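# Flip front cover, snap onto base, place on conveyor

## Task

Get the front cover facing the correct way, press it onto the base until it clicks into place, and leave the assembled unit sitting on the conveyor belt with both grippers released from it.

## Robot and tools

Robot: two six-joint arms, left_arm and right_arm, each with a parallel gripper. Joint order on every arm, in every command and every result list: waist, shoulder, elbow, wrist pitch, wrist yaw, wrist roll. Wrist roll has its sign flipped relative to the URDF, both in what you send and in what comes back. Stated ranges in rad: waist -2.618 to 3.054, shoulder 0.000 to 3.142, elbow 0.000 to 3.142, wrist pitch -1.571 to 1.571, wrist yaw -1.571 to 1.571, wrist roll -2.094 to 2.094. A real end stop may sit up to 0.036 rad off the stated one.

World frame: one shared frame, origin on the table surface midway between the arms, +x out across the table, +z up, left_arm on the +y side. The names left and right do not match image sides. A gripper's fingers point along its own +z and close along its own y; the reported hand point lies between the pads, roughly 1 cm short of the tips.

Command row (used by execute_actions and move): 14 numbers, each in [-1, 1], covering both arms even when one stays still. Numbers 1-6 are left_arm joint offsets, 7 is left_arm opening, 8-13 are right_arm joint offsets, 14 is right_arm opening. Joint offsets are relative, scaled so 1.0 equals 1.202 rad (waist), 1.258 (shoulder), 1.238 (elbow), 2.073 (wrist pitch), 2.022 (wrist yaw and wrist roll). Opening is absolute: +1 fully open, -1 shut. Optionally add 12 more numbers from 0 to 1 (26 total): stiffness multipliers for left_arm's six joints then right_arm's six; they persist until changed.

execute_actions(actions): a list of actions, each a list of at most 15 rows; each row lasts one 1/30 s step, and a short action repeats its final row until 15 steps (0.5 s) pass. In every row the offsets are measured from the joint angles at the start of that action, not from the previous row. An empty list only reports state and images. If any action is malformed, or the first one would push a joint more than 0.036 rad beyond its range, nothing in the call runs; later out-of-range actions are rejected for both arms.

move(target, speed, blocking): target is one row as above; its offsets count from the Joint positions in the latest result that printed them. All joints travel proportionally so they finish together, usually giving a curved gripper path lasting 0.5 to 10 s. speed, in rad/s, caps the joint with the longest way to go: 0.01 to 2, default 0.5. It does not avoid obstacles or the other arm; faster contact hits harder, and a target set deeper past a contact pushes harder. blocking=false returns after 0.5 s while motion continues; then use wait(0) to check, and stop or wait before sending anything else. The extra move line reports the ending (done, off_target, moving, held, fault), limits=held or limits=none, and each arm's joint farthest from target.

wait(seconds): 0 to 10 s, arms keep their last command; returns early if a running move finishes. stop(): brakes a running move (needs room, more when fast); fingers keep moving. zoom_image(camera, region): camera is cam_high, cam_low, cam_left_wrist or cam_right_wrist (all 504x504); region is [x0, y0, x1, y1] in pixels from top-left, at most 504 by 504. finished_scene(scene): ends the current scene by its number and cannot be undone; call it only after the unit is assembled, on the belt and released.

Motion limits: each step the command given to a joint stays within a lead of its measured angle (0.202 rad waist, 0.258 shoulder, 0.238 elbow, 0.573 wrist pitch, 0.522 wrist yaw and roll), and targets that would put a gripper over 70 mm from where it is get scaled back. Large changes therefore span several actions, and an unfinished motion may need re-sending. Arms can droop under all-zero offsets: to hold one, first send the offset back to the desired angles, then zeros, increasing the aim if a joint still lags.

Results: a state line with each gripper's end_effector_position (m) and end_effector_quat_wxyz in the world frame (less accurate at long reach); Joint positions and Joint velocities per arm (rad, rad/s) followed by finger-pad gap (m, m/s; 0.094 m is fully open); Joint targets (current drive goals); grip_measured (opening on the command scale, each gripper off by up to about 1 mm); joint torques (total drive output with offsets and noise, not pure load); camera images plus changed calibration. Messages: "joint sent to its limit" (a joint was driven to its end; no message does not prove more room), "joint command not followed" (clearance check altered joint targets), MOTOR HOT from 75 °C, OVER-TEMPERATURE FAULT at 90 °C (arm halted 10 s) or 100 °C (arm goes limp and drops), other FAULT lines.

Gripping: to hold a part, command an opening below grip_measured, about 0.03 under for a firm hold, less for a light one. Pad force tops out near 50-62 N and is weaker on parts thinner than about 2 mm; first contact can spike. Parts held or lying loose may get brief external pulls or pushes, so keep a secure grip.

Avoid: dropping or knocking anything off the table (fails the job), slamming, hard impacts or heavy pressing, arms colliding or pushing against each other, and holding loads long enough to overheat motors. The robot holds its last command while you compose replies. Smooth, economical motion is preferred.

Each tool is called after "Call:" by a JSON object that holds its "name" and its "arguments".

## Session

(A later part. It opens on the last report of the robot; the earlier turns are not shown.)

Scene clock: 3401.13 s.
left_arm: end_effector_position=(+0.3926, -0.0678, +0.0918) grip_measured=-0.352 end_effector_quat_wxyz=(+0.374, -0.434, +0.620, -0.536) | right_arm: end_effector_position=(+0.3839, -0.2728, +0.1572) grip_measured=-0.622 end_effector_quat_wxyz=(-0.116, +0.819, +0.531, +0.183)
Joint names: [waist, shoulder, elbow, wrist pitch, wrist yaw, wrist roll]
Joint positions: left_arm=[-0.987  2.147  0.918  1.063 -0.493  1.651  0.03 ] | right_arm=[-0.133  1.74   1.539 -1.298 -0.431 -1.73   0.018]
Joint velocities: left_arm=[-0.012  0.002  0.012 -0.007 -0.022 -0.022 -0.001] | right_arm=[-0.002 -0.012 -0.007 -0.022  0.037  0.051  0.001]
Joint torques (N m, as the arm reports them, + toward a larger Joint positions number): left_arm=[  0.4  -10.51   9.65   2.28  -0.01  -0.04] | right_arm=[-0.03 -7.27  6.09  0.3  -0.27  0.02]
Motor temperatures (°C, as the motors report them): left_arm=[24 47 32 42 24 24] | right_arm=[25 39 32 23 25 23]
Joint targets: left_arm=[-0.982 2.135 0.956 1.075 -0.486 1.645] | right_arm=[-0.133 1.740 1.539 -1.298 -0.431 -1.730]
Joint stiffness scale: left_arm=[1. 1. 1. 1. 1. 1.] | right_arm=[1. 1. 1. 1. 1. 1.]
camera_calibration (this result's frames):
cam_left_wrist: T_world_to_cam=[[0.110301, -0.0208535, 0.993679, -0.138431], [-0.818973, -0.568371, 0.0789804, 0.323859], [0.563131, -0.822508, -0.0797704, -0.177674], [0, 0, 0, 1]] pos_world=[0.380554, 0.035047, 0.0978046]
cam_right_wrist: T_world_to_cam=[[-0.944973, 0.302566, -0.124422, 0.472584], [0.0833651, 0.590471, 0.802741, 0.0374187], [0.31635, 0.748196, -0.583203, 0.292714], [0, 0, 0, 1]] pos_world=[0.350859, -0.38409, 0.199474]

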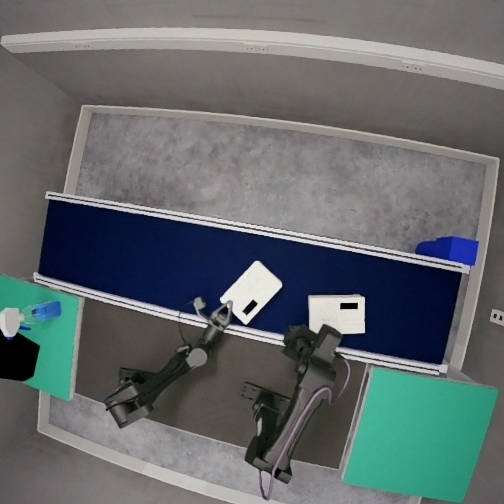

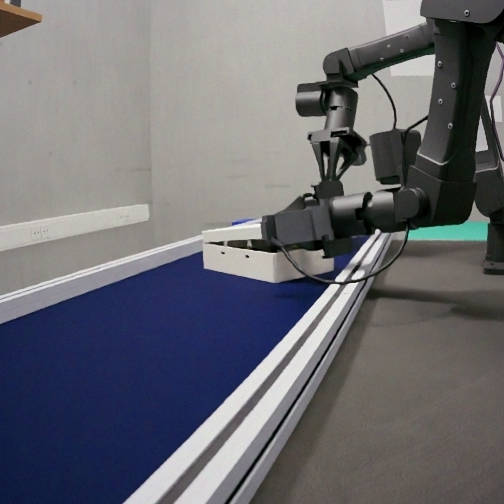

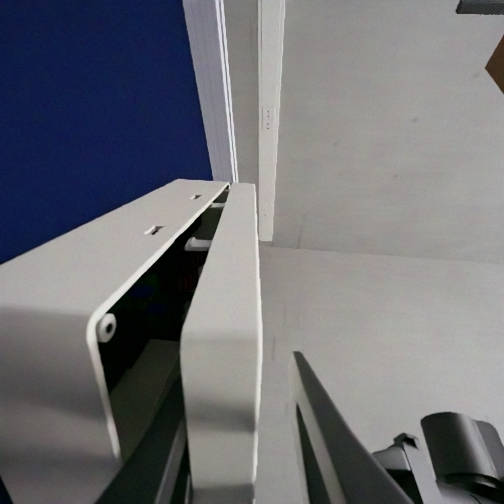

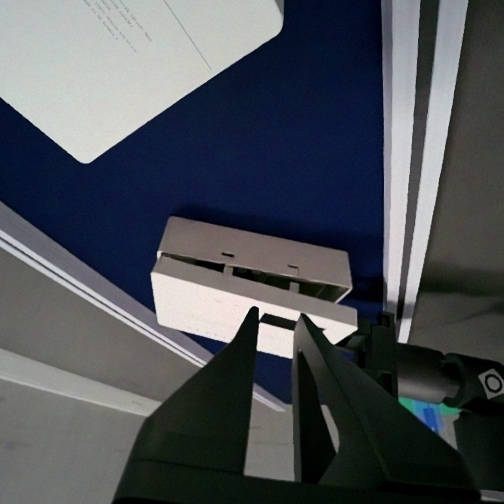

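Call:
{"name": "execute_actions", "arguments": {"actions": [[[0.004,-0.0095,0.0307,0.0058,0.0035,-0.003,-0.33,0,0,0,0,0,0,-0.62],[0.004,-0.0095,0.0307,0.0058,0.0035,-0.003,-0.315,0,0,0,0,0,0,-0.62],[0.004,-0.0095,0.0307,0.0058,0.0035,-0.003,-0.30,0,0,0,0,0,0,-0.62],[0.004,-0.0095,0.0307,0.0058,0.0035,-0.003,-0.285,0,0,0,0,0,0,-0.62],[0.004,-0.0095,0.0307,0.0058,0.0035,-0.003,-0.27,0,0,0,0,0,0,-0.62],[0.004,-0.0095,0.0307,0.0058,0.0035,-0.003,-0.255,0,0,0,0,0,0,-0.62],[0.004,-0.0095,0.0307,0.0058,0.0035,-0.003,-0.24,0,0,0,0,0,0,-0.62],[0.004,-0.0095,0.0307,0.0058,0.0035,-0.003,-0.225,0,0,0,0,0,0,-0.62],[0.004,-0.0095,0.0307,0.0058,0.0035,-0.003,-0.21,0,0,0,0,0,0,-0.62],[0.004,-0.0095,0.0307,0.0058,0.0035,-0.003,-0.195,0,0,0,0,0,0,-0.62],[0.004,-0.0095,0.0307,0.0058,0.0035,-0.003,-0.18,0,0,0,0,0,0,-0.62]]]}}

Call:
{"name": "zoom_image", "arguments": {"camera": "cam_right_wrist", "region": [130, 200, 380, 360]}}

Call:
{"name": "zoom_image", "arguments": {"camera": "cam_left_wrist", "region": [80, 150, 280, 350]}}

Scene clock: 3437.43 s.
left_arm: end_effector_position=(+0.3926, -0.0678, +0.0918) grip_measured=-0.182 end_effector_quat_wxyz=(+0.374, -0.434, +0.620, -0.536) | right_arm: end_effector_position=(+0.3839, -0.2728, +0.1572) grip_measured=-0.622 end_effector_quat_wxyz=(-0.116, +0.819, +0.531, +0.183)
Joint names: [waist, shoulder, elbow, wrist pitch, wrist yaw, wrist roll]
Joint positions: left_arm=[-0.987  2.147  0.918  1.063 -0.493  1.651  0.038] | right_arm=[-0.133  1.74   1.539 -1.298 -0.431 -1.73   0.018]
Joint velocities: left_arm=[-0.002  0.007  0.012 -0.037 -0.022  0.037 -0.001] | right_arm=[-0.002  0.012  0.002 -0.022 -0.037  0.051 -0.   ]
Joint torques (N m, as the arm reports them, + toward a larger Joint positions number): left_arm=[  0.52 -10.44   9.61   2.27   0.    -0.05] | right_arm=[-0.04 -7.28  6.09  0.29 -0.27  0.02]
Motor temperatures (°C, as the motors report them): left_arm=[24 47 32 42 24 24] | right_arm=[25 39 32 23 25 23]
Joint targets: left_arm=[-0.982 2.135 0.956 1.075 -0.486 1.645] | right_arm=[-0.133 1.740 1.539 -1.298 -0.431 -1.730]
Joint stiffness scale: left_arm=[1. 1. 1. 1. 1. 1.] | right_arm=[1. 1. 1. 1. 1. 1.]
camera_calibration (this result's frames):
cam_left_wrist: T_world_to_cam=[[0.110301, -0.0208535, 0.993679, -0.138431], [-0.818973, -0.568371, 0.0789804, 0.323859], [0.563131, -0.822508, -0.0797704, -0.177674], [0, 0, 0, 1]] pos_world=[0.380554, 0.035047, 0.0978046]
cam_right_wrist: T_world_to_cam=[[-0.944973, 0.302566, -0.124422, 0.472584], [0.0833651, 0.590471, 0.802741, 0.0374187], [0.31635, 0.748196, -0.583203, 0.292714], [0, 0, 0, 1]] pos_world=[0.350859, -0.38409, 0.199474]

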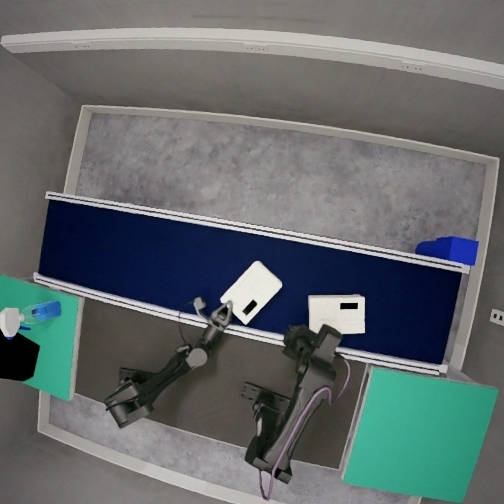

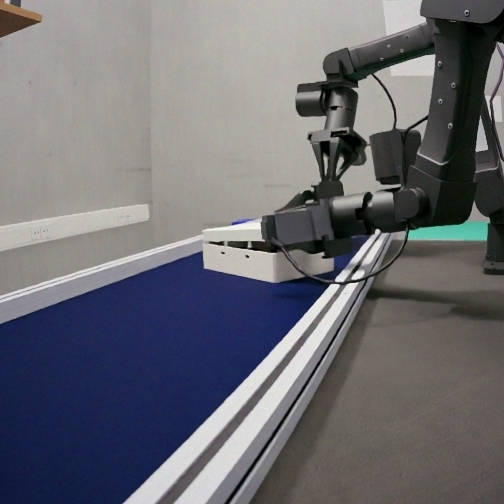

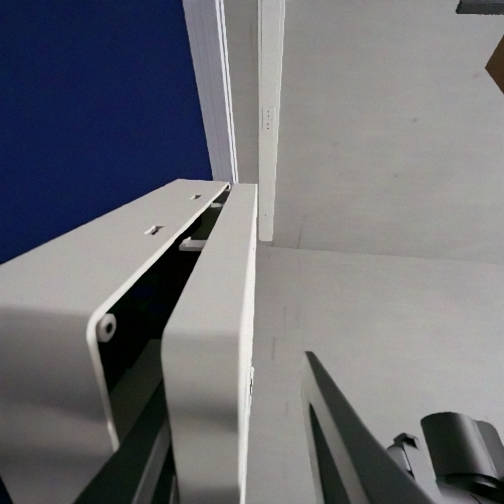

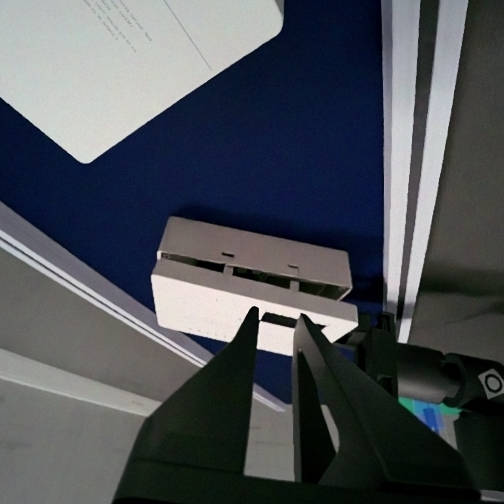

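Region (130, 200, 380, 360) of cam_right_wrist's 504x504 image, scaled by 2.016, with more detail than that image has; it fills the top 323 rows of this view, and the rest is white.

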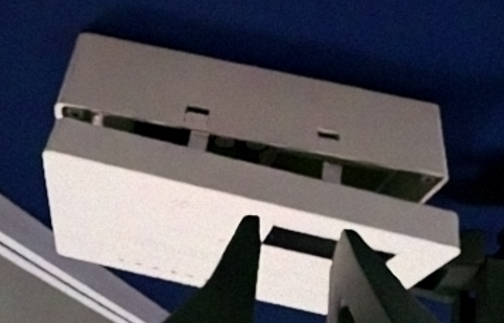

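Region (80, 150, 280, 350) of cam_left_wrist's 504x504 image, scaled by 2.520, with more detail than that image has.

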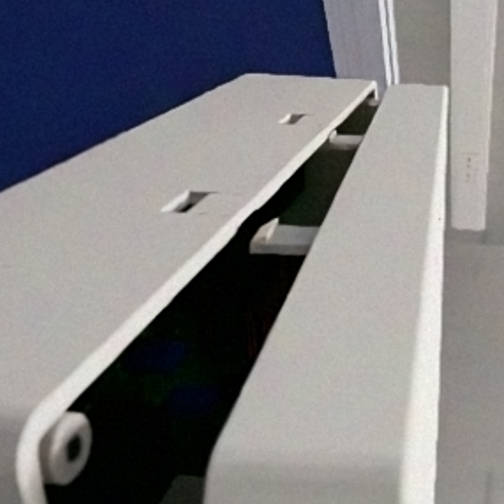

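Call:
{"name": "execute_actions", "arguments": {"actions": [[[0.004,-0.0095,0.0307,0.0058,0.0035,-0.003,-0.165,0,0,0,0,0,0,-0.62],[0.004,-0.0095,0.0307,0.0058,0.0035,-0.003,-0.15,0,0,0,0,0,0,-0.62],[0.004,-0.0095,0.0307,0.0058,0.0035,-0.003,-0.135,0,0,0,0,0,0,-0.62],[0.004,-0.0095,0.0307,0.0058,0.0035,-0.003,-0.12,0,0,0,0,0,0,-0.62],[0.004,-0.0095,0.0307,0.0058,0.0035,-0.003,-0.105,0,0,0,0,0,0,-0.62],[0.004,-0.0095,0.0307,0.0058,0.0035,-0.003,-0.09,0,0,0,0,0,0,-0.62],[0.004,-0.0095,0.0307,0.0058,0.0035,-0.003,-0.075,0,0,0,0,0,0,-0.62],[0.004,-0.0095,0.0307,0.0058,0.0035,-0.003,-0.06,0,0,0,0,0,0,-0.62],[0.004,-0.0095,0.0307,0.0058,0.0035,-0.003,-0.045,0,0,0,0,0,0,-0.62],[0.004,-0.0095,0.0307,0.0058,0.0035,-0.003,-0.03,0,0,0,0,0,0,-0.62],[0.004,-0.0095,0.0307,0.0058,0.0035,-0.003,-0.02,0,0,0,0,0,0,-0.62]]]}}

Call:
{"name": "zoom_image", "arguments": {"camera": "cam_right_wrist", "region": [130, 200, 380, 360]}}

Call:
{"name": "zoom_image", "arguments": {"camera": "cam_left_wrist", "region": [80, 150, 280, 350]}}

Scene clock: 3449.80 s.
left_arm: end_effector_position=(+0.3926, -0.0678, +0.0918) grip_measured=-0.022 end_effector_quat_wxyz=(+0.374, -0.434, +0.620, -0.536) | right_arm: end_effector_position=(+0.3839, -0.2728, +0.1572) grip_measured=-0.622 end_effector_quat_wxyz=(-0.116, +0.819, +0.531, +0.183)
Joint names: [waist, shoulder, elbow, wrist pitch, wrist yaw, wrist roll]
Joint positions: left_arm=[-0.987  2.147  0.918  1.063 -0.493  1.651  0.046] | right_arm=[-0.133  1.74   1.539 -1.298 -0.431 -1.73   0.018]
Joint velocities: left_arm=[-0.017  0.012 -0.002  0.022 -0.037  0.051 -0.002] | right_arm=[-0.017 -0.007 -0.017 -0.051 -0.037 -0.022 -0.   ]
Joint torques (N m, as the arm reports them, + toward a larger Joint positions number): left_arm=[  0.42 -10.37   9.54   2.3    0.    -0.04] | right_arm=[-0.03 -7.28  6.09  0.3  -0.27  0.02]
Motor temperatures (°C, as the motors report them): left_arm=[24 47 32 42 24 24] | right_arm=[25 39 32 23 25 23]
Joint targets: left_arm=[-0.982 2.135 0.956 1.075 -0.486 1.645] | right_arm=[-0.133 1.740 1.539 -1.298 -0.431 -1.730]
Joint stiffness scale: left_arm=[1. 1. 1. 1. 1. 1.] | right_arm=[1. 1. 1. 1. 1. 1.]
camera_calibration (this result's frames):
cam_left_wrist: T_world_to_cam=[[0.110301, -0.0208535, 0.993679, -0.138431], [-0.818973, -0.568371, 0.0789804, 0.323859], [0.563131, -0.822508, -0.0797704, -0.177674], [0, 0, 0, 1]] pos_world=[0.380554, 0.035047, 0.0978046]
cam_right_wrist: T_world_to_cam=[[-0.944973, 0.302566, -0.124422, 0.472584], [0.0833651, 0.590471, 0.802741, 0.0374187], [0.31635, 0.748196, -0.583203, 0.292714], [0, 0, 0, 1]] pos_world=[0.350859, -0.38409, 0.199474]

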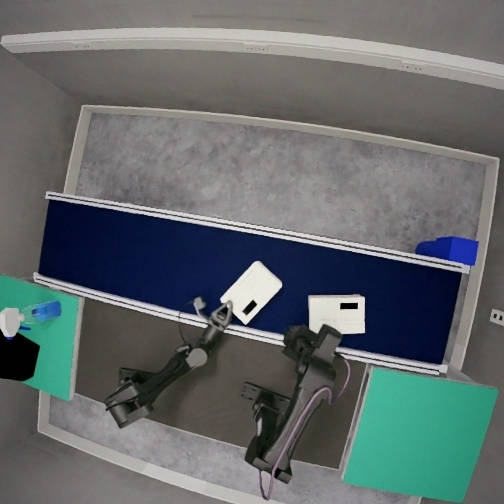

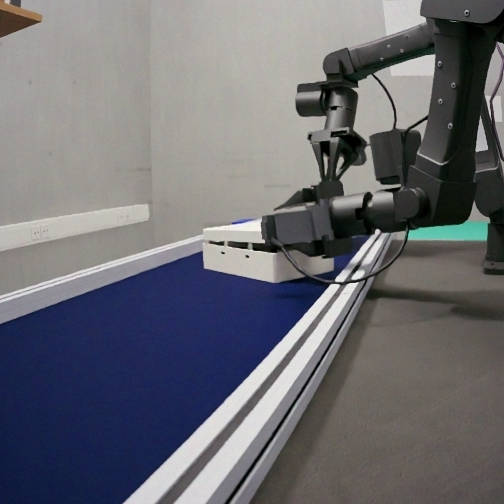

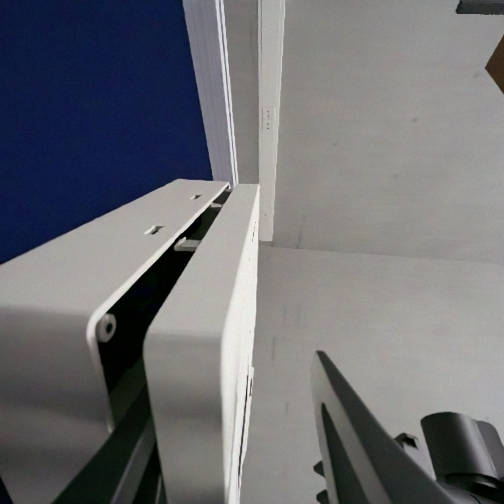

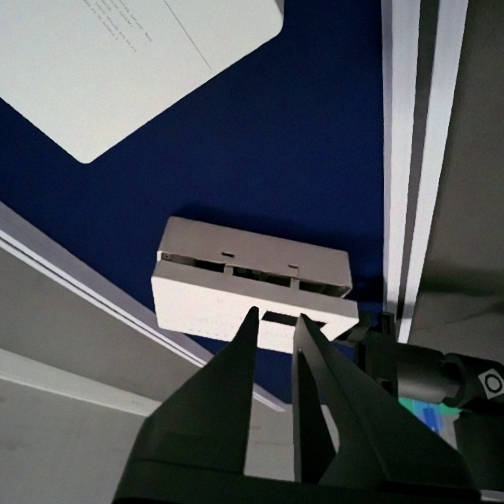

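Region (130, 200, 380, 360) of cam_right_wrist's 504x504 image, scaled by 2.016, with more detail than that image has; it fills the top 323 rows of this view, and the rest is white.

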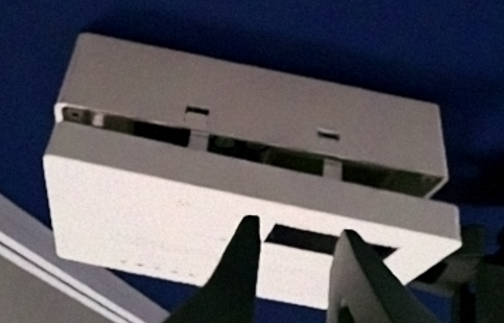

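Region (80, 150, 280, 350) of cam_left_wrist's 504x504 image, scaled by 2.520, with more detail than that image has.

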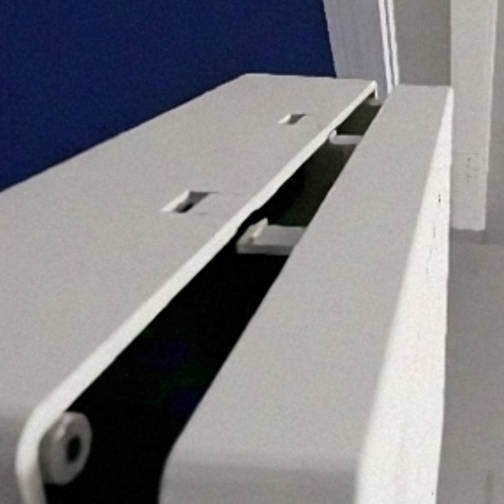

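Call:
{"name": "zoom_image", "arguments": {"camera": "cam_low", "region": [190, 200, 350, 300]}}

Call:
{"name": "zoom_image", "arguments": {"camera": "cam_left_wrist", "region": [130, 190, 230, 270]}}

Call:
{"name": "zoom_image", "arguments": {"camera": "cam_right_wrist", "region": [200, 240, 380, 330]}}

Region (190, 200, 350, 300) of cam_low's 504x504 image, scaled by 3.150, with more detail than that image has; it fills the top 315 rows of this view, and the rest is white.

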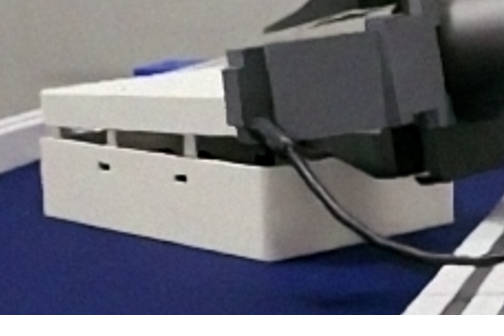

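Region (130, 190, 230, 270) of cam_left_wrist's 504x504 image, scaled by 5.040, with more detail than that image has; it fills the top 403 rows of this view, and the rest is white.

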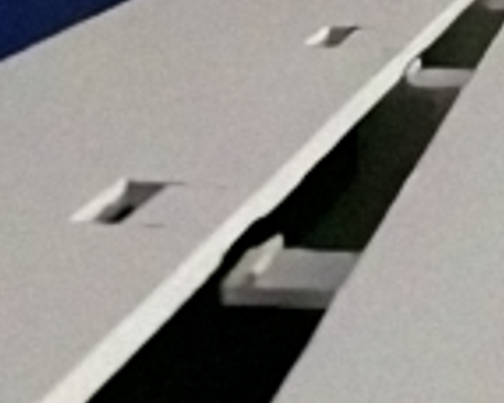

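Region (200, 240, 380, 330) of cam_right_wrist's 504x504 image, scaled by 2.800, with more detail than that image has.

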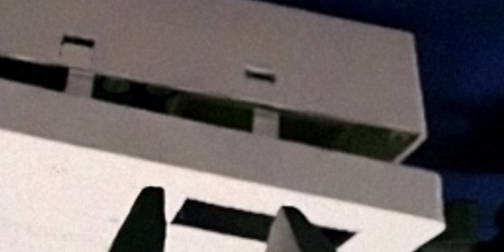

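Call:
{"name": "execute_actions", "arguments": {"actions": [[[0.004,-0.0095,0.0307,0.0058,0.0035,-0.003,-0.005,0,0,0,0,0,0,-0.62],[0.004,-0.0095,0.0307,0.0058,0.0035,-0.003,0.01,0,0,0,0,0,0,-0.62],[0.004,-0.0095,0.0307,0.0058,0.0035,-0.003,0.025,0,0,0,0,0,0,-0.62],[0.004,-0.0095,0.0307,0.0058,0.0035,-0.003,0.04,0,0,0,0,0,0,-0.62],[0.004,-0.0095,0.0307,0.0058,0.0035,-0.003,0.055,0,0,0,0,0,0,-0.62],[0.004,-0.0095,0.0307,0.0058,0.0035,-0.003,0.07,0,0,0,0,0,0,-0.62],[0.004,-0.0095,0.0307,0.0058,0.0035,-0.003,0.085,0,0,0,0,0,0,-0.62],[0.004,-0.0095,0.0307,0.0058,0.0035,-0.003,0.10,0,0,0,0,0,0,-0.62]]]}}

Call:
{"name": "zoom_image", "arguments": {"camera": "cam_right_wrist", "region": [130, 200, 380, 360]}}

Call:
{"name": "zoom_image", "arguments": {"camera": "cam_left_wrist", "region": [80, 150, 280, 350]}}

Call:
{"name": "zoom_image", "arguments": {"camera": "cam_low", "region": [190, 200, 350, 300]}}

Scene clock: 3471.27 s.
left_arm: end_effector_position=(+0.3926, -0.0678, +0.0919) grip_measured=+0.098 end_effector_quat_wxyz=(+0.374, -0.434, +0.620, -0.536) | right_arm: end_effector_position=(+0.3839, -0.2728, +0.1572) grip_measured=-0.622 end_effector_quat_wxyz=(-0.116, +0.819, +0.531, +0.183)
Joint names: [waist, shoulder, elbow, wrist pitch, wrist yaw, wrist roll]
Joint positions: left_arm=[-0.987  2.147  0.918  1.063 -0.493  1.651  0.052] | right_arm=[-0.133  1.74   1.539 -1.298 -0.431 -1.73   0.018]
Joint velocities: left_arm=[-0.007 -0.002 -0.007  0.007  0.051  0.007  0.   ] | right_arm=[ 0.012 -0.002  0.022 -0.095 -0.037  0.022 -0.001]
Joint torques (N m, as the arm reports them, + toward a larger Joint positions number): left_arm=[  0.42 -10.39   9.56   2.27  -0.03  -0.06] | right_arm=[-0.03 -7.28  6.09  0.3  -0.27  0.01]
Motor temperatures (°C, as the motors report them): left_arm=[24 47 32 42 24 24] | right_arm=[25 39 32 23 25 23]
Joint targets: left_arm=[-0.982 2.135 0.956 1.075 -0.486 1.645] | right_arm=[-0.133 1.740 1.539 -1.298 -0.431 -1.730]
Joint stiffness scale: left_arm=[1. 1. 1. 1. 1. 1.] | right_arm=[1. 1. 1. 1. 1. 1.]
camera_calibration (this result's frames):
cam_left_wrist: T_world_to_cam=[[0.110051, -0.0205691, 0.993713, -0.138403], [-0.818993, -0.568348, 0.0789365, 0.323867], [0.563151, -0.822531, -0.079393, -0.177725], [0, 0, 0, 1]] pos_world=[0.380562, 0.035038, 0.0978576]
cam_right_wrist: T_world_to_cam=[[-0.944973, 0.302566, -0.124422, 0.472584], [0.0833651, 0.590471, 0.802741, 0.0374187], [0.31635, 0.748196, -0.583203, 0.292714], [0, 0, 0, 1]] pos_world=[0.350859, -0.38409, 0.199474]

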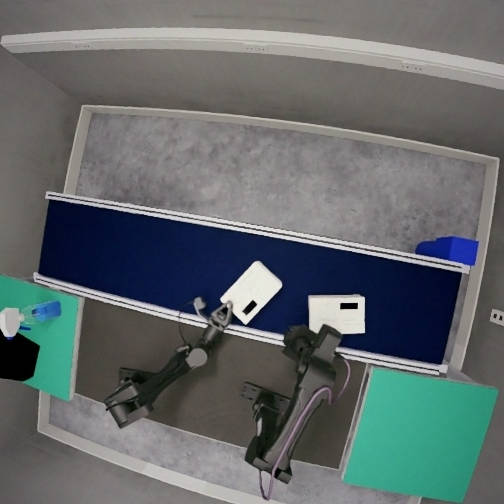

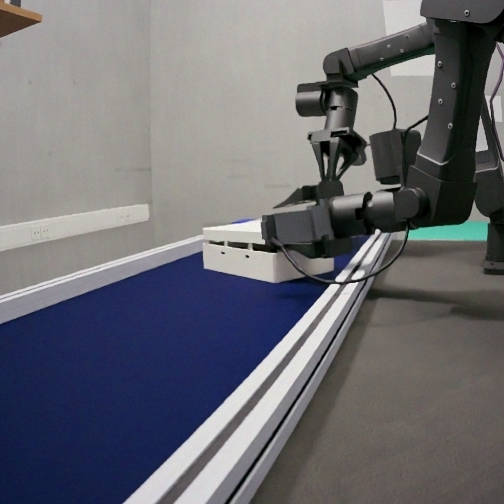

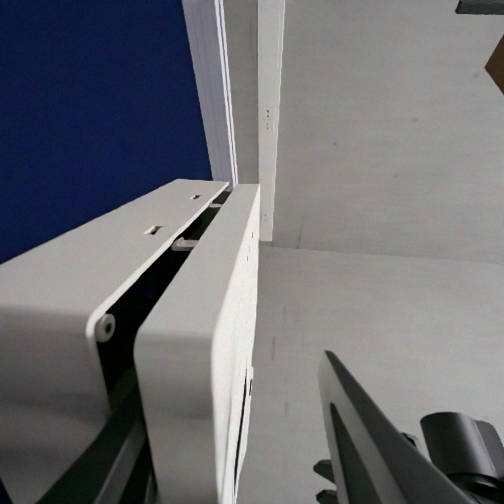

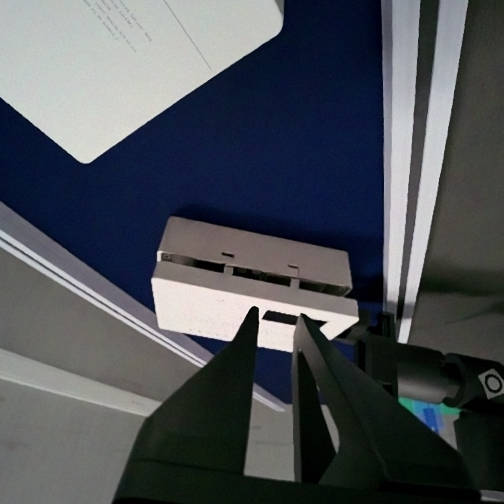

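Region (130, 200, 380, 360) of cam_right_wrist's 504x504 image, scaled by 2.016, with more detail than that image has; it fills the top 323 rows of this view, and the rest is white.

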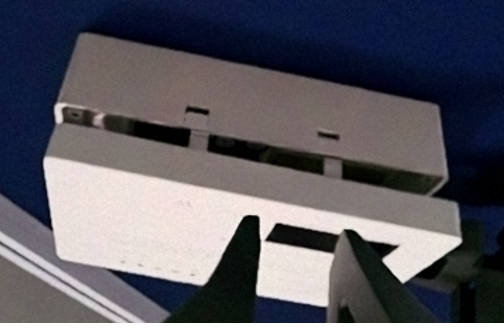

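Region (80, 150, 280, 350) of cam_left_wrist's 504x504 image, scaled by 2.520, with more detail than that image has.

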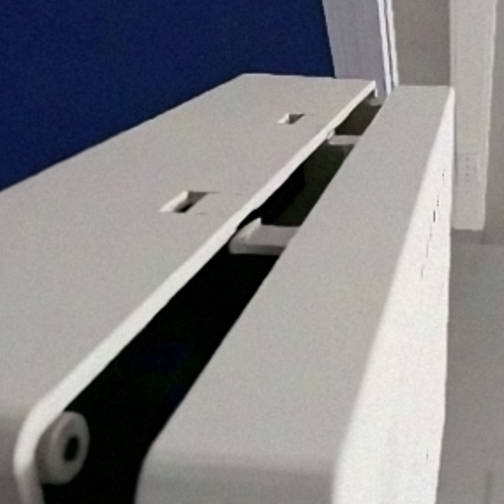

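Region (190, 200, 350, 300) of cam_low's 504x504 image, scaled by 3.150, with more detail than that image has; it fills the top 315 rows of this view, and the rest is white.

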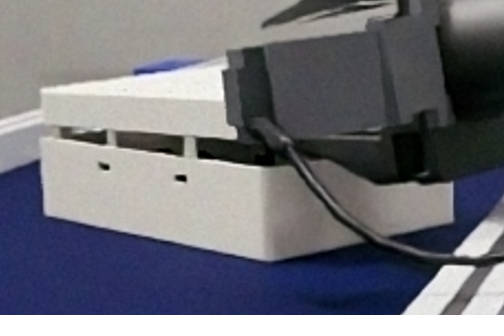

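Call:
{"name": "execute_actions", "arguments": {"actions": [[[0.004,-0.0095,0.0307,0.0058,0.0035,-0.003,0.11,0,0,0,0,0,0,-0.62],[0.004,-0.0095,0.0307,0.0058,0.0035,-0.003,0.12,0,0,0,0,0,0,-0.62],[0.004,-0.0095,0.0307,0.0058,0.0035,-0.003,0.13,0,0,0,0,0,0,-0.62],[0.004,-0.0095,0.0307,0.0058,0.0035,-0.003,0.14,0,0,0,0,0,0,-0.62],[0.004,-0.0095,0.0307,0.0058,0.0035,-0.003,0.15,0,0,0,0,0,0,-0.62],[0.004,-0.0095,0.0307,0.0058,0.0035,-0.003,0.16,0,0,0,0,0,0,-0.62],[0.004,-0.0095,0.0307,0.0058,0.0035,-0.003,0.17,0,0,0,0,0,0,-0.62],[0.004,-0.0095,0.0307,0.0058,0.0035,-0.003,0.18,0,0,0,0,0,0,-0.62]]]}}

Call:
{"name": "zoom_image", "arguments": {"camera": "cam_right_wrist", "region": [130, 200, 380, 360]}}

Call:
{"name": "zoom_image", "arguments": {"camera": "cam_left_wrist", "region": [60, 150, 280, 370]}}

Scene clock: 3483.40 s.
left_arm: end_effector_position=(+0.3926, -0.0678, +0.0919) grip_measured=+0.178 end_effector_quat_wxyz=(+0.374, -0.434, +0.619, -0.536) | right_arm: end_effector_position=(+0.3839, -0.2728, +0.1572) grip_measured=-0.622 end_effector_quat_wxyz=(-0.116, +0.819, +0.531, +0.183)
Joint names: [waist, shoulder, elbow, wrist pitch, wrist yaw, wrist roll]
Joint positions: left_arm=[-0.987  2.147  0.918  1.064 -0.493  1.651  0.055] | right_arm=[-0.133  1.74   1.539 -1.298 -0.431 -1.73   0.018]
Joint velocities: left_arm=[ 0.007  0.007  0.007 -0.022  0.022  0.081 -0.001] | right_arm=[ 0.002 -0.002  0.002 -0.066  0.022  0.051 -0.001]
Joint torques (N m, as the arm reports them, + toward a larger Joint positions number): left_arm=[  0.37 -10.38   9.59   2.3   -0.02  -0.06] | right_arm=[-0.03 -7.27  6.09  0.3  -0.27  0.01]
Motor temperatures (°C, as the motors report them): left_arm=[24 47 32 42 24 24] | right_arm=[25 39 32 23 25 23]
Joint targets: left_arm=[-0.982 2.135 0.956 1.075 -0.486 1.645] | right_arm=[-0.133 1.740 1.539 -1.298 -0.431 -1.730]
Joint stiffness scale: left_arm=[1. 1. 1. 1. 1. 1.] | right_arm=[1. 1. 1. 1. 1. 1.]
camera_calibration (this result's frames):
cam_left_wrist: T_world_to_cam=[[0.1098, -0.0202847, 0.993747, -0.138374], [-0.819013, -0.568326, 0.0788927, 0.323875], [0.563171, -0.822554, -0.0790155, -0.177777], [0, 0, 0, 1]] pos_world=[0.38057, 0.0350289, 0.0979107]
cam_right_wrist: T_world_to_cam=[[-0.944973, 0.302566, -0.124422, 0.472584], [0.0833651, 0.590471, 0.802741, 0.0374187], [0.31635, 0.748196, -0.583203, 0.292714], [0, 0, 0, 1]] pos_world=[0.350859, -0.38409, 0.199474]

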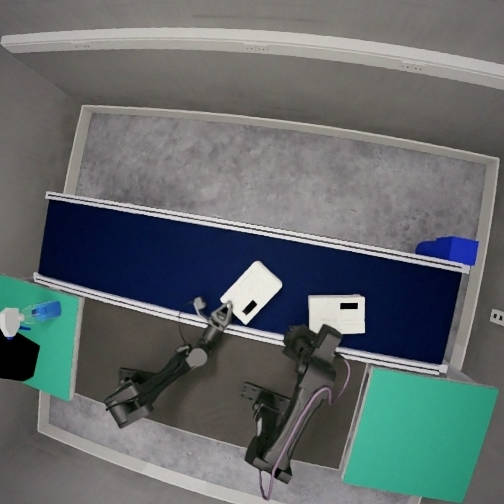

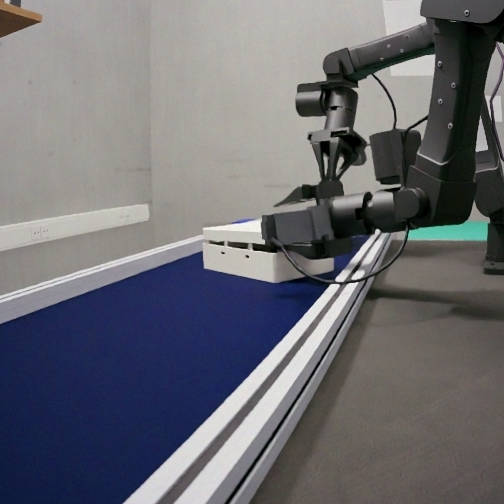

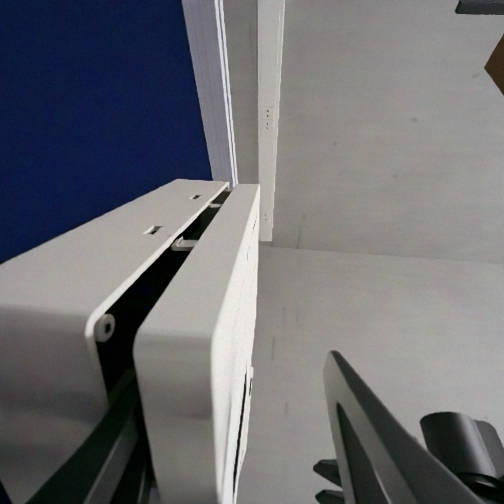

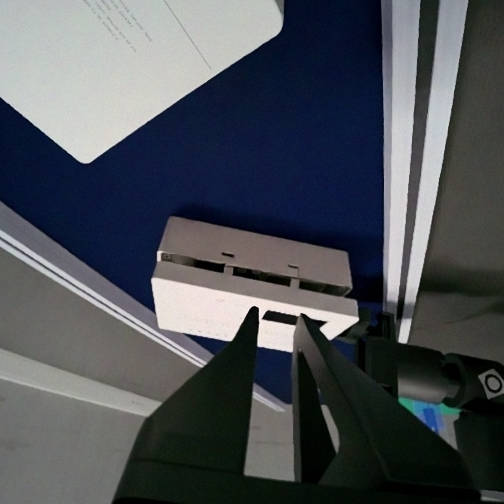

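Region (130, 200, 380, 360) of cam_right_wrist's 504x504 image, scaled by 2.016, with more detail than that image has; it fills the top 323 rows of this view, and the rest is white.

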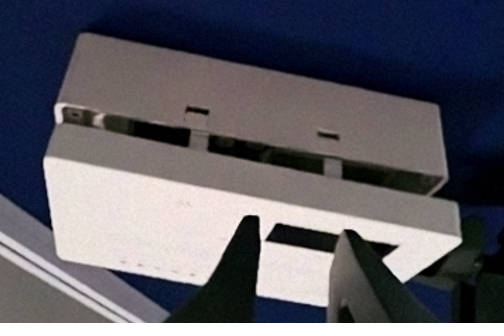

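Region (60, 150, 280, 370) of cam_left_wrist's 504x504 image, scaled by 2.291, with more detail than that image has.

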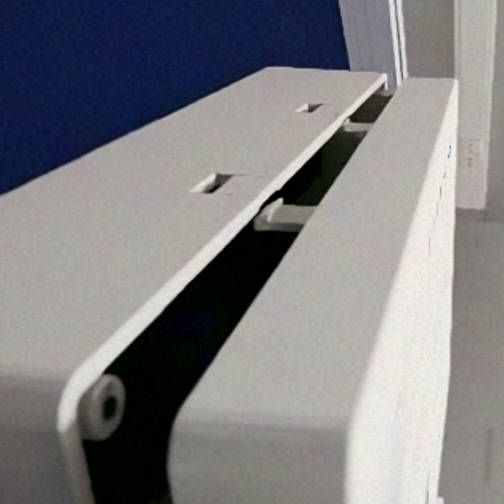

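Call:
{"name": "execute_actions", "arguments": {"actions": [[[-0.0083,-0.0200,-0.0100,0.0190,-0.0064,0.0035,0.18,0,0,0,0,0,0,-0.62],[-0.0095,-0.0218,-0.0135,0.0200,-0.0071,0.0036,0.18,0,0,0,0,0,0,-0.62],[-0.0108,-0.0236,-0.0170,0.0210,-0.0079,0.0038,0.18,0,0,0,0,0,0,-0.62],[-0.0120,-0.0254,-0.0205,0.0220,-0.0086,0.0039,0.18,0,0,0,0,0,0,-0.62],[-0.0133,-0.0272,-0.0240,0.0230,-0.0094,0.0040,0.18,0,0,0,0,0,0,-0.62],[-0.0145,-0.0290,-0.0275,0.0240,-0.0101,0.0042,0.18,0,0,0,0,0,0,-0.62],[-0.0158,-0.0308,-0.0310,0.0250,-0.0108,0.0043,0.18,0,0,0,0,0,0,-0.62],[-0.0170,-0.0326,-0.0345,0.0260,-0.0116,0.0045,0.18,0,0,0,0,0,0,-0.62],[-0.0183,-0.0344,-0.0380,0.0270,-0.0123,0.0046,0.18,0,0,0,0,0,0,-0.62],[-0.0195,-0.0362,-0.0415,0.0280,-0.0131,0.0047,0.18,0,0,0,0,0,0,-0.62],[-0.0208,-0.0380,-0.0450,0.0290,-0.0138,0.0049,0.18,0,0,0,0,0,0,-0.62],[-0.0220,-0.0398,-0.0485,0.0300,-0.0146,0.0050,0.18,0,0,0,0,0,0,-0.62],[-0.0233,-0.0416,-0.0520,0.0310,-0.0153,0.0051,0.18,0,0,0,0,0,0,-0.62],[-0.0245,-0.0434,-0.0555,0.0320,-0.0160,0.0053,0.18,0,0,0,0,0,0,-0.62],[-0.0258,-0.0453,-0.0598,0.0330,-0.0168,0.0054,0.18,0,0,0,0,0,0,-0.62]]]}}

Call:
{"name": "zoom_image", "arguments": {"camera": "cam_right_wrist", "region": [130, 200, 400, 360]}}

Call:
{"name": "zoom_image", "arguments": {"camera": "cam_left_wrist", "region": [60, 150, 280, 370]}}

Scene clock: 3556.67 s.
left_arm: end_effector_position=(+0.3809, -0.0668, +0.0986) grip_measured=+0.178 end_effector_quat_wxyz=(+0.370, -0.435, +0.610, -0.549) | right_arm: end_effector_position=(+0.3839, -0.2728, +0.1572) grip_measured=-0.622 end_effector_quat_wxyz=(-0.116, +0.819, +0.531, +0.183)
Joint names: [waist, shoulder, elbow, wrist pitch, wrist yaw, wrist roll]
Joint positions: left_arm=[-1.007  2.121  0.873  1.107 -0.507  1.666  0.055] | right_arm=[-0.133  1.74   1.539 -1.298 -0.431 -1.73   0.018]
Joint velocities: left_arm=[-0.046 -0.061 -0.144  0.081 -0.051 -0.007 -0.001] | right_arm=[-0.007 -0.022  0.002 -0.037 -0.022 -0.037  0.   ]
Joint torques (N m, as the arm reports them, + toward a larger Joint positions number): left_arm=[ -1.   -11.11   4.82   2.3   -0.24  -0.05] | right_arm=[-0.03 -7.27  6.08  0.3  -0.27  0.02]
Motor temperatures (°C, as the motors report them): left_arm=[24 47 32 42 24 24] | right_arm=[25 39 32 23 25 23]
Joint targets: left_arm=[-1.018 2.090 0.844 1.132 -0.527 1.663] | right_arm=[-0.133 1.740 1.539 -1.298 -0.431 -1.730]
Joint stiffness scale: left_arm=[1. 1. 1. 1. 1. 1.] | right_arm=[1. 1. 1. 1. 1. 1.]
camera_calibration (this result's frames):
cam_left_wrist: T_world_to_cam=[[0.0973233, 0.00968762, 0.995206, -0.137107], [-0.822702, -0.561942, 0.0859239, 0.315414], [0.560081, -0.82712, -0.0467201, -0.172161], [0, 0, 0, 1]] pos_world=[0.369259, 0.0361752, 0.101304]
cam_right_wrist: T_world_to_cam=[[-0.944973, 0.302566, -0.124422, 0.472584], [0.0833651, 0.590471, 0.802741, 0.0374187], [0.31635, 0.748196, -0.583203, 0.292714], [0, 0, 0, 1]] pos_world=[0.350859, -0.38409, 0.199474]

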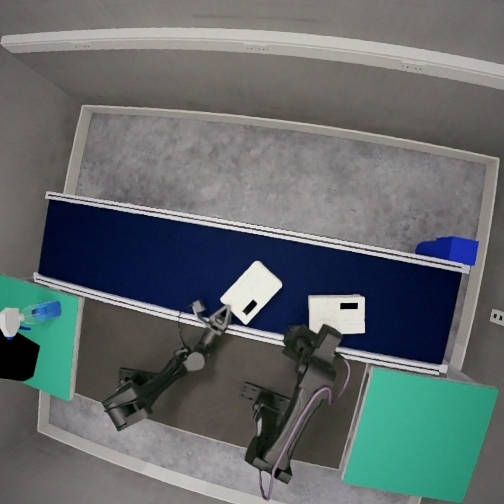

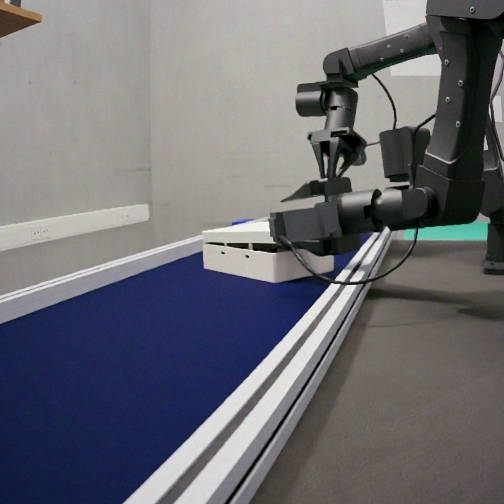

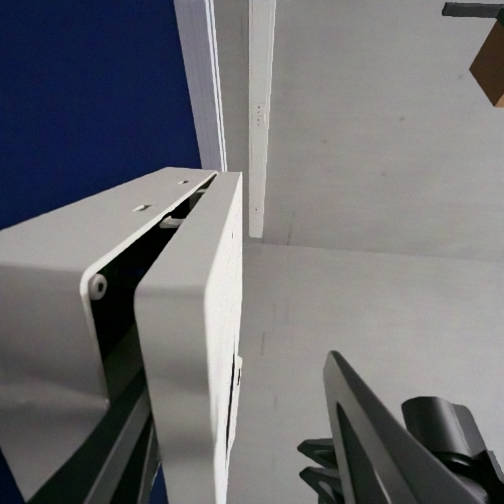

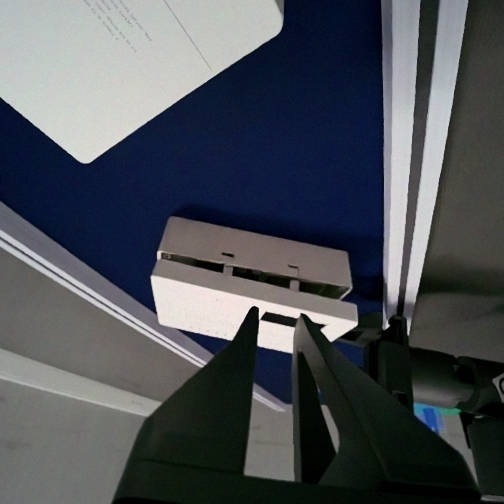

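Region (130, 200, 400, 360) of cam_right_wrist's 504x504 image, scaled by 1.867, with more detail than that image has; it fills the top 299 rows of this view, and the rest is white.

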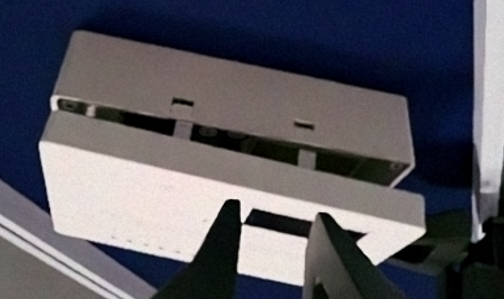

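Region (60, 150, 280, 370) of cam_left_wrist's 504x504 image, scaled by 2.291, with more detail than that image has.

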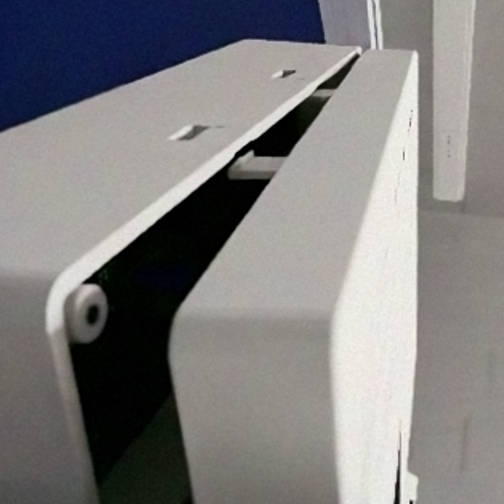

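Call:
{"name": "execute_actions", "arguments": {"actions": []}}

Scene clock: 3564.60 s.
left_arm: end_effector_position=(+0.3788, -0.0659, +0.0980) grip_measured=+0.178 end_effector_quat_wxyz=(+0.370, -0.436, +0.610, -0.549) | right_arm: end_effector_position=(+0.3839, -0.2728, +0.1572) grip_measured=-0.622 end_effector_quat_wxyz=(-0.116, +0.819, +0.531, +0.183)
Joint names: [waist, shoulder, elbow, wrist pitch, wrist yaw, wrist roll]
Joint positions: left_arm=[-1.01   2.117  0.864  1.111 -0.51   1.668  0.055] | right_arm=[-0.133  1.74   1.539 -1.298 -0.431 -1.73   0.018]
Joint velocities: left_arm=[ 0.007 -0.002 -0.002  0.022 -0.037  0.037  0.001] | right_arm=[-0.002  0.017  0.002  0.051  0.037  0.022 -0.002]
Joint torques (N m, as the arm reports them, + toward a larger Joint positions number): left_arm=[ -0.64 -10.89   4.87   2.38  -0.24  -0.07] | right_arm=[-0.03 -7.28  6.08  0.29 -0.27  0.02]
Motor temperatures (°C, as the motors report them): left_arm=[24 48 31 42 24 24] | right_arm=[25 39 32 23 25 23]
Joint targets: left_arm=[-1.018 2.090 0.844 1.132 -0.527 1.662] | right_arm=[-0.133 1.740 1.539 -1.298 -0.431 -1.730]
Joint stiffness scale: left_arm=[1. 1. 1. 1. 1. 1.] | right_arm=[1. 1. 1. 1. 1. 1.]
camera_calibration (this result's frames):
cam_left_wrist: T_world_to_cam=[[0.0986737, 0.0103983, 0.995066, -0.136776], [-0.822017, -0.562717, 0.087394, 0.313827], [0.560849, -0.826584, -0.0469778, -0.170431], [0, 0, 0, 1]] pos_world=[0.367053, 0.0371426, 0.100668]
cam_right_wrist: T_world_to_cam=[[-0.944973, 0.302566, -0.124422, 0.472584], [0.0833651, 0.590471, 0.802741, 0.0374187], [0.31635, 0.748196, -0.583203, 0.292714], [0, 0, 0, 1]] pos_world=[0.350859, -0.38409, 0.199474]

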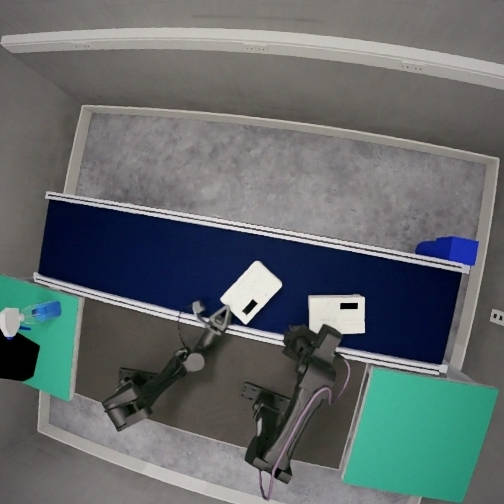

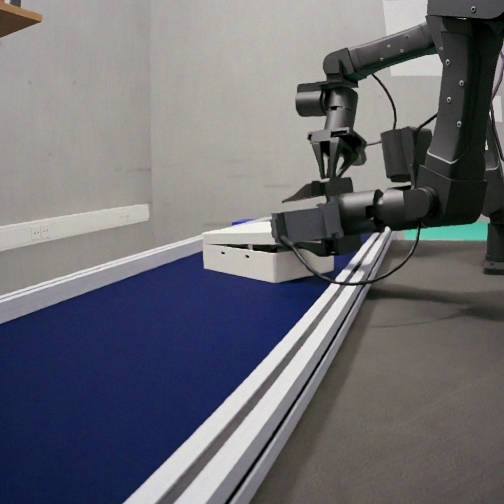

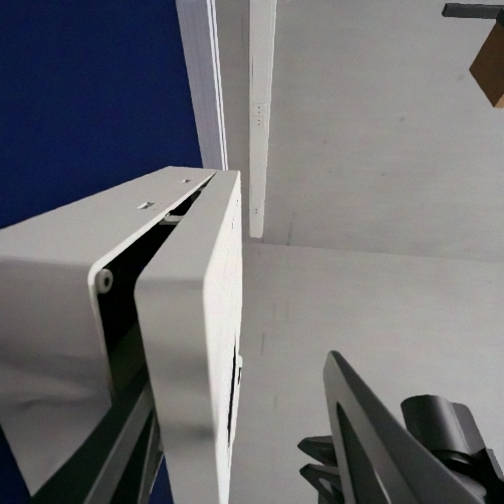

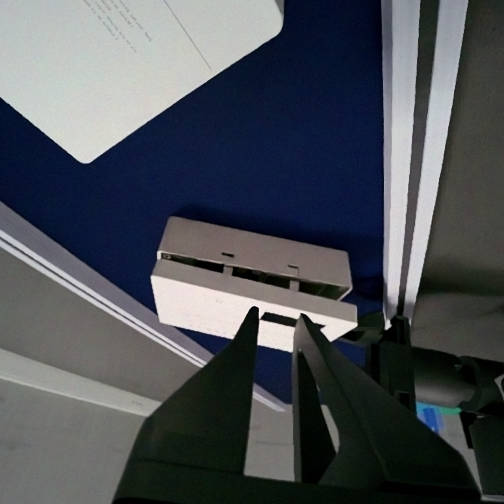

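Call:
{"name": "zoom_image", "arguments": {"camera": "cam_left_wrist", "region": [60, 150, 280, 370]}}

Call:
{"name": "zoom_image", "arguments": {"camera": "cam_right_wrist", "region": [130, 200, 400, 360]}}

Call:
{"name": "zoom_image", "arguments": {"camera": "cam_high", "region": [200, 245, 300, 340]}}

Region (60, 150, 280, 370) of cam_left_wrist's 504x504 image, scaled by 2.291, with more detail than that image has.

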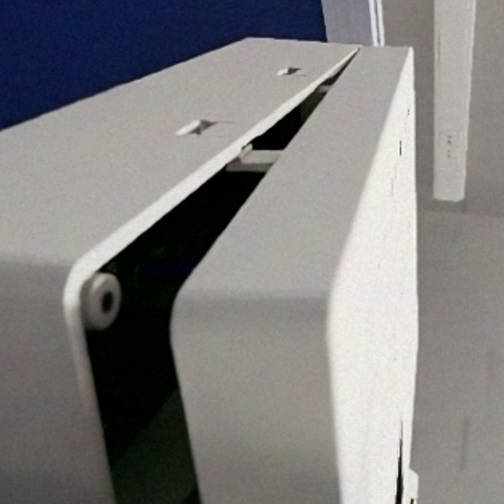

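Region (130, 200, 400, 360) of cam_right_wrist's 504x504 image, scaled by 1.867, with more detail than that image has; it fills the top 299 rows of this view, and the rest is white.

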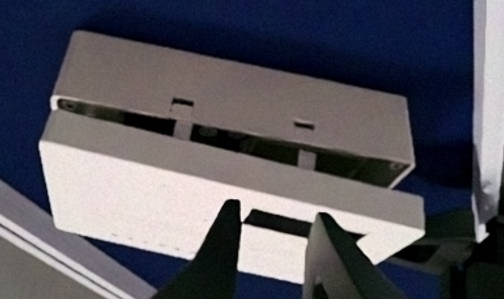

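Region (200, 245, 300, 340) of cam_high's 504x504 image, scaled by 5.040, with more detail than that image has; it fills the top 479 rows of this view, and the rest is white.

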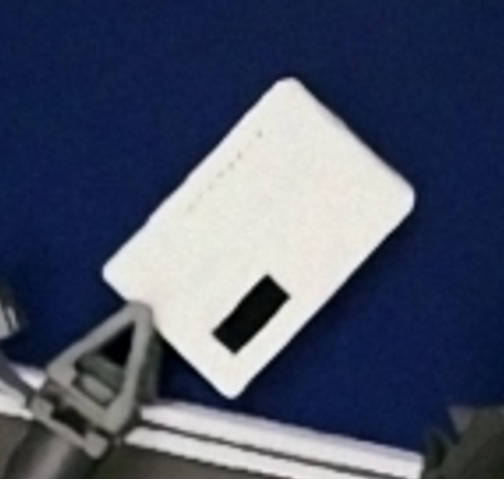

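Call:
{"name": "zoom_image", "arguments": {"camera": "cam_low", "region": [190, 200, 350, 300]}}

Region (190, 200, 350, 300) of cam_low's 504x504 image, scaled by 3.150, with more detail than that image has; it fills the top 315 rows of this view, and the rest is white.

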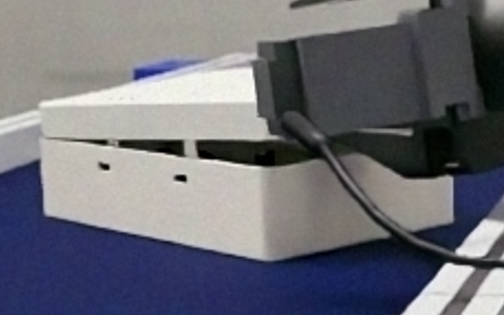

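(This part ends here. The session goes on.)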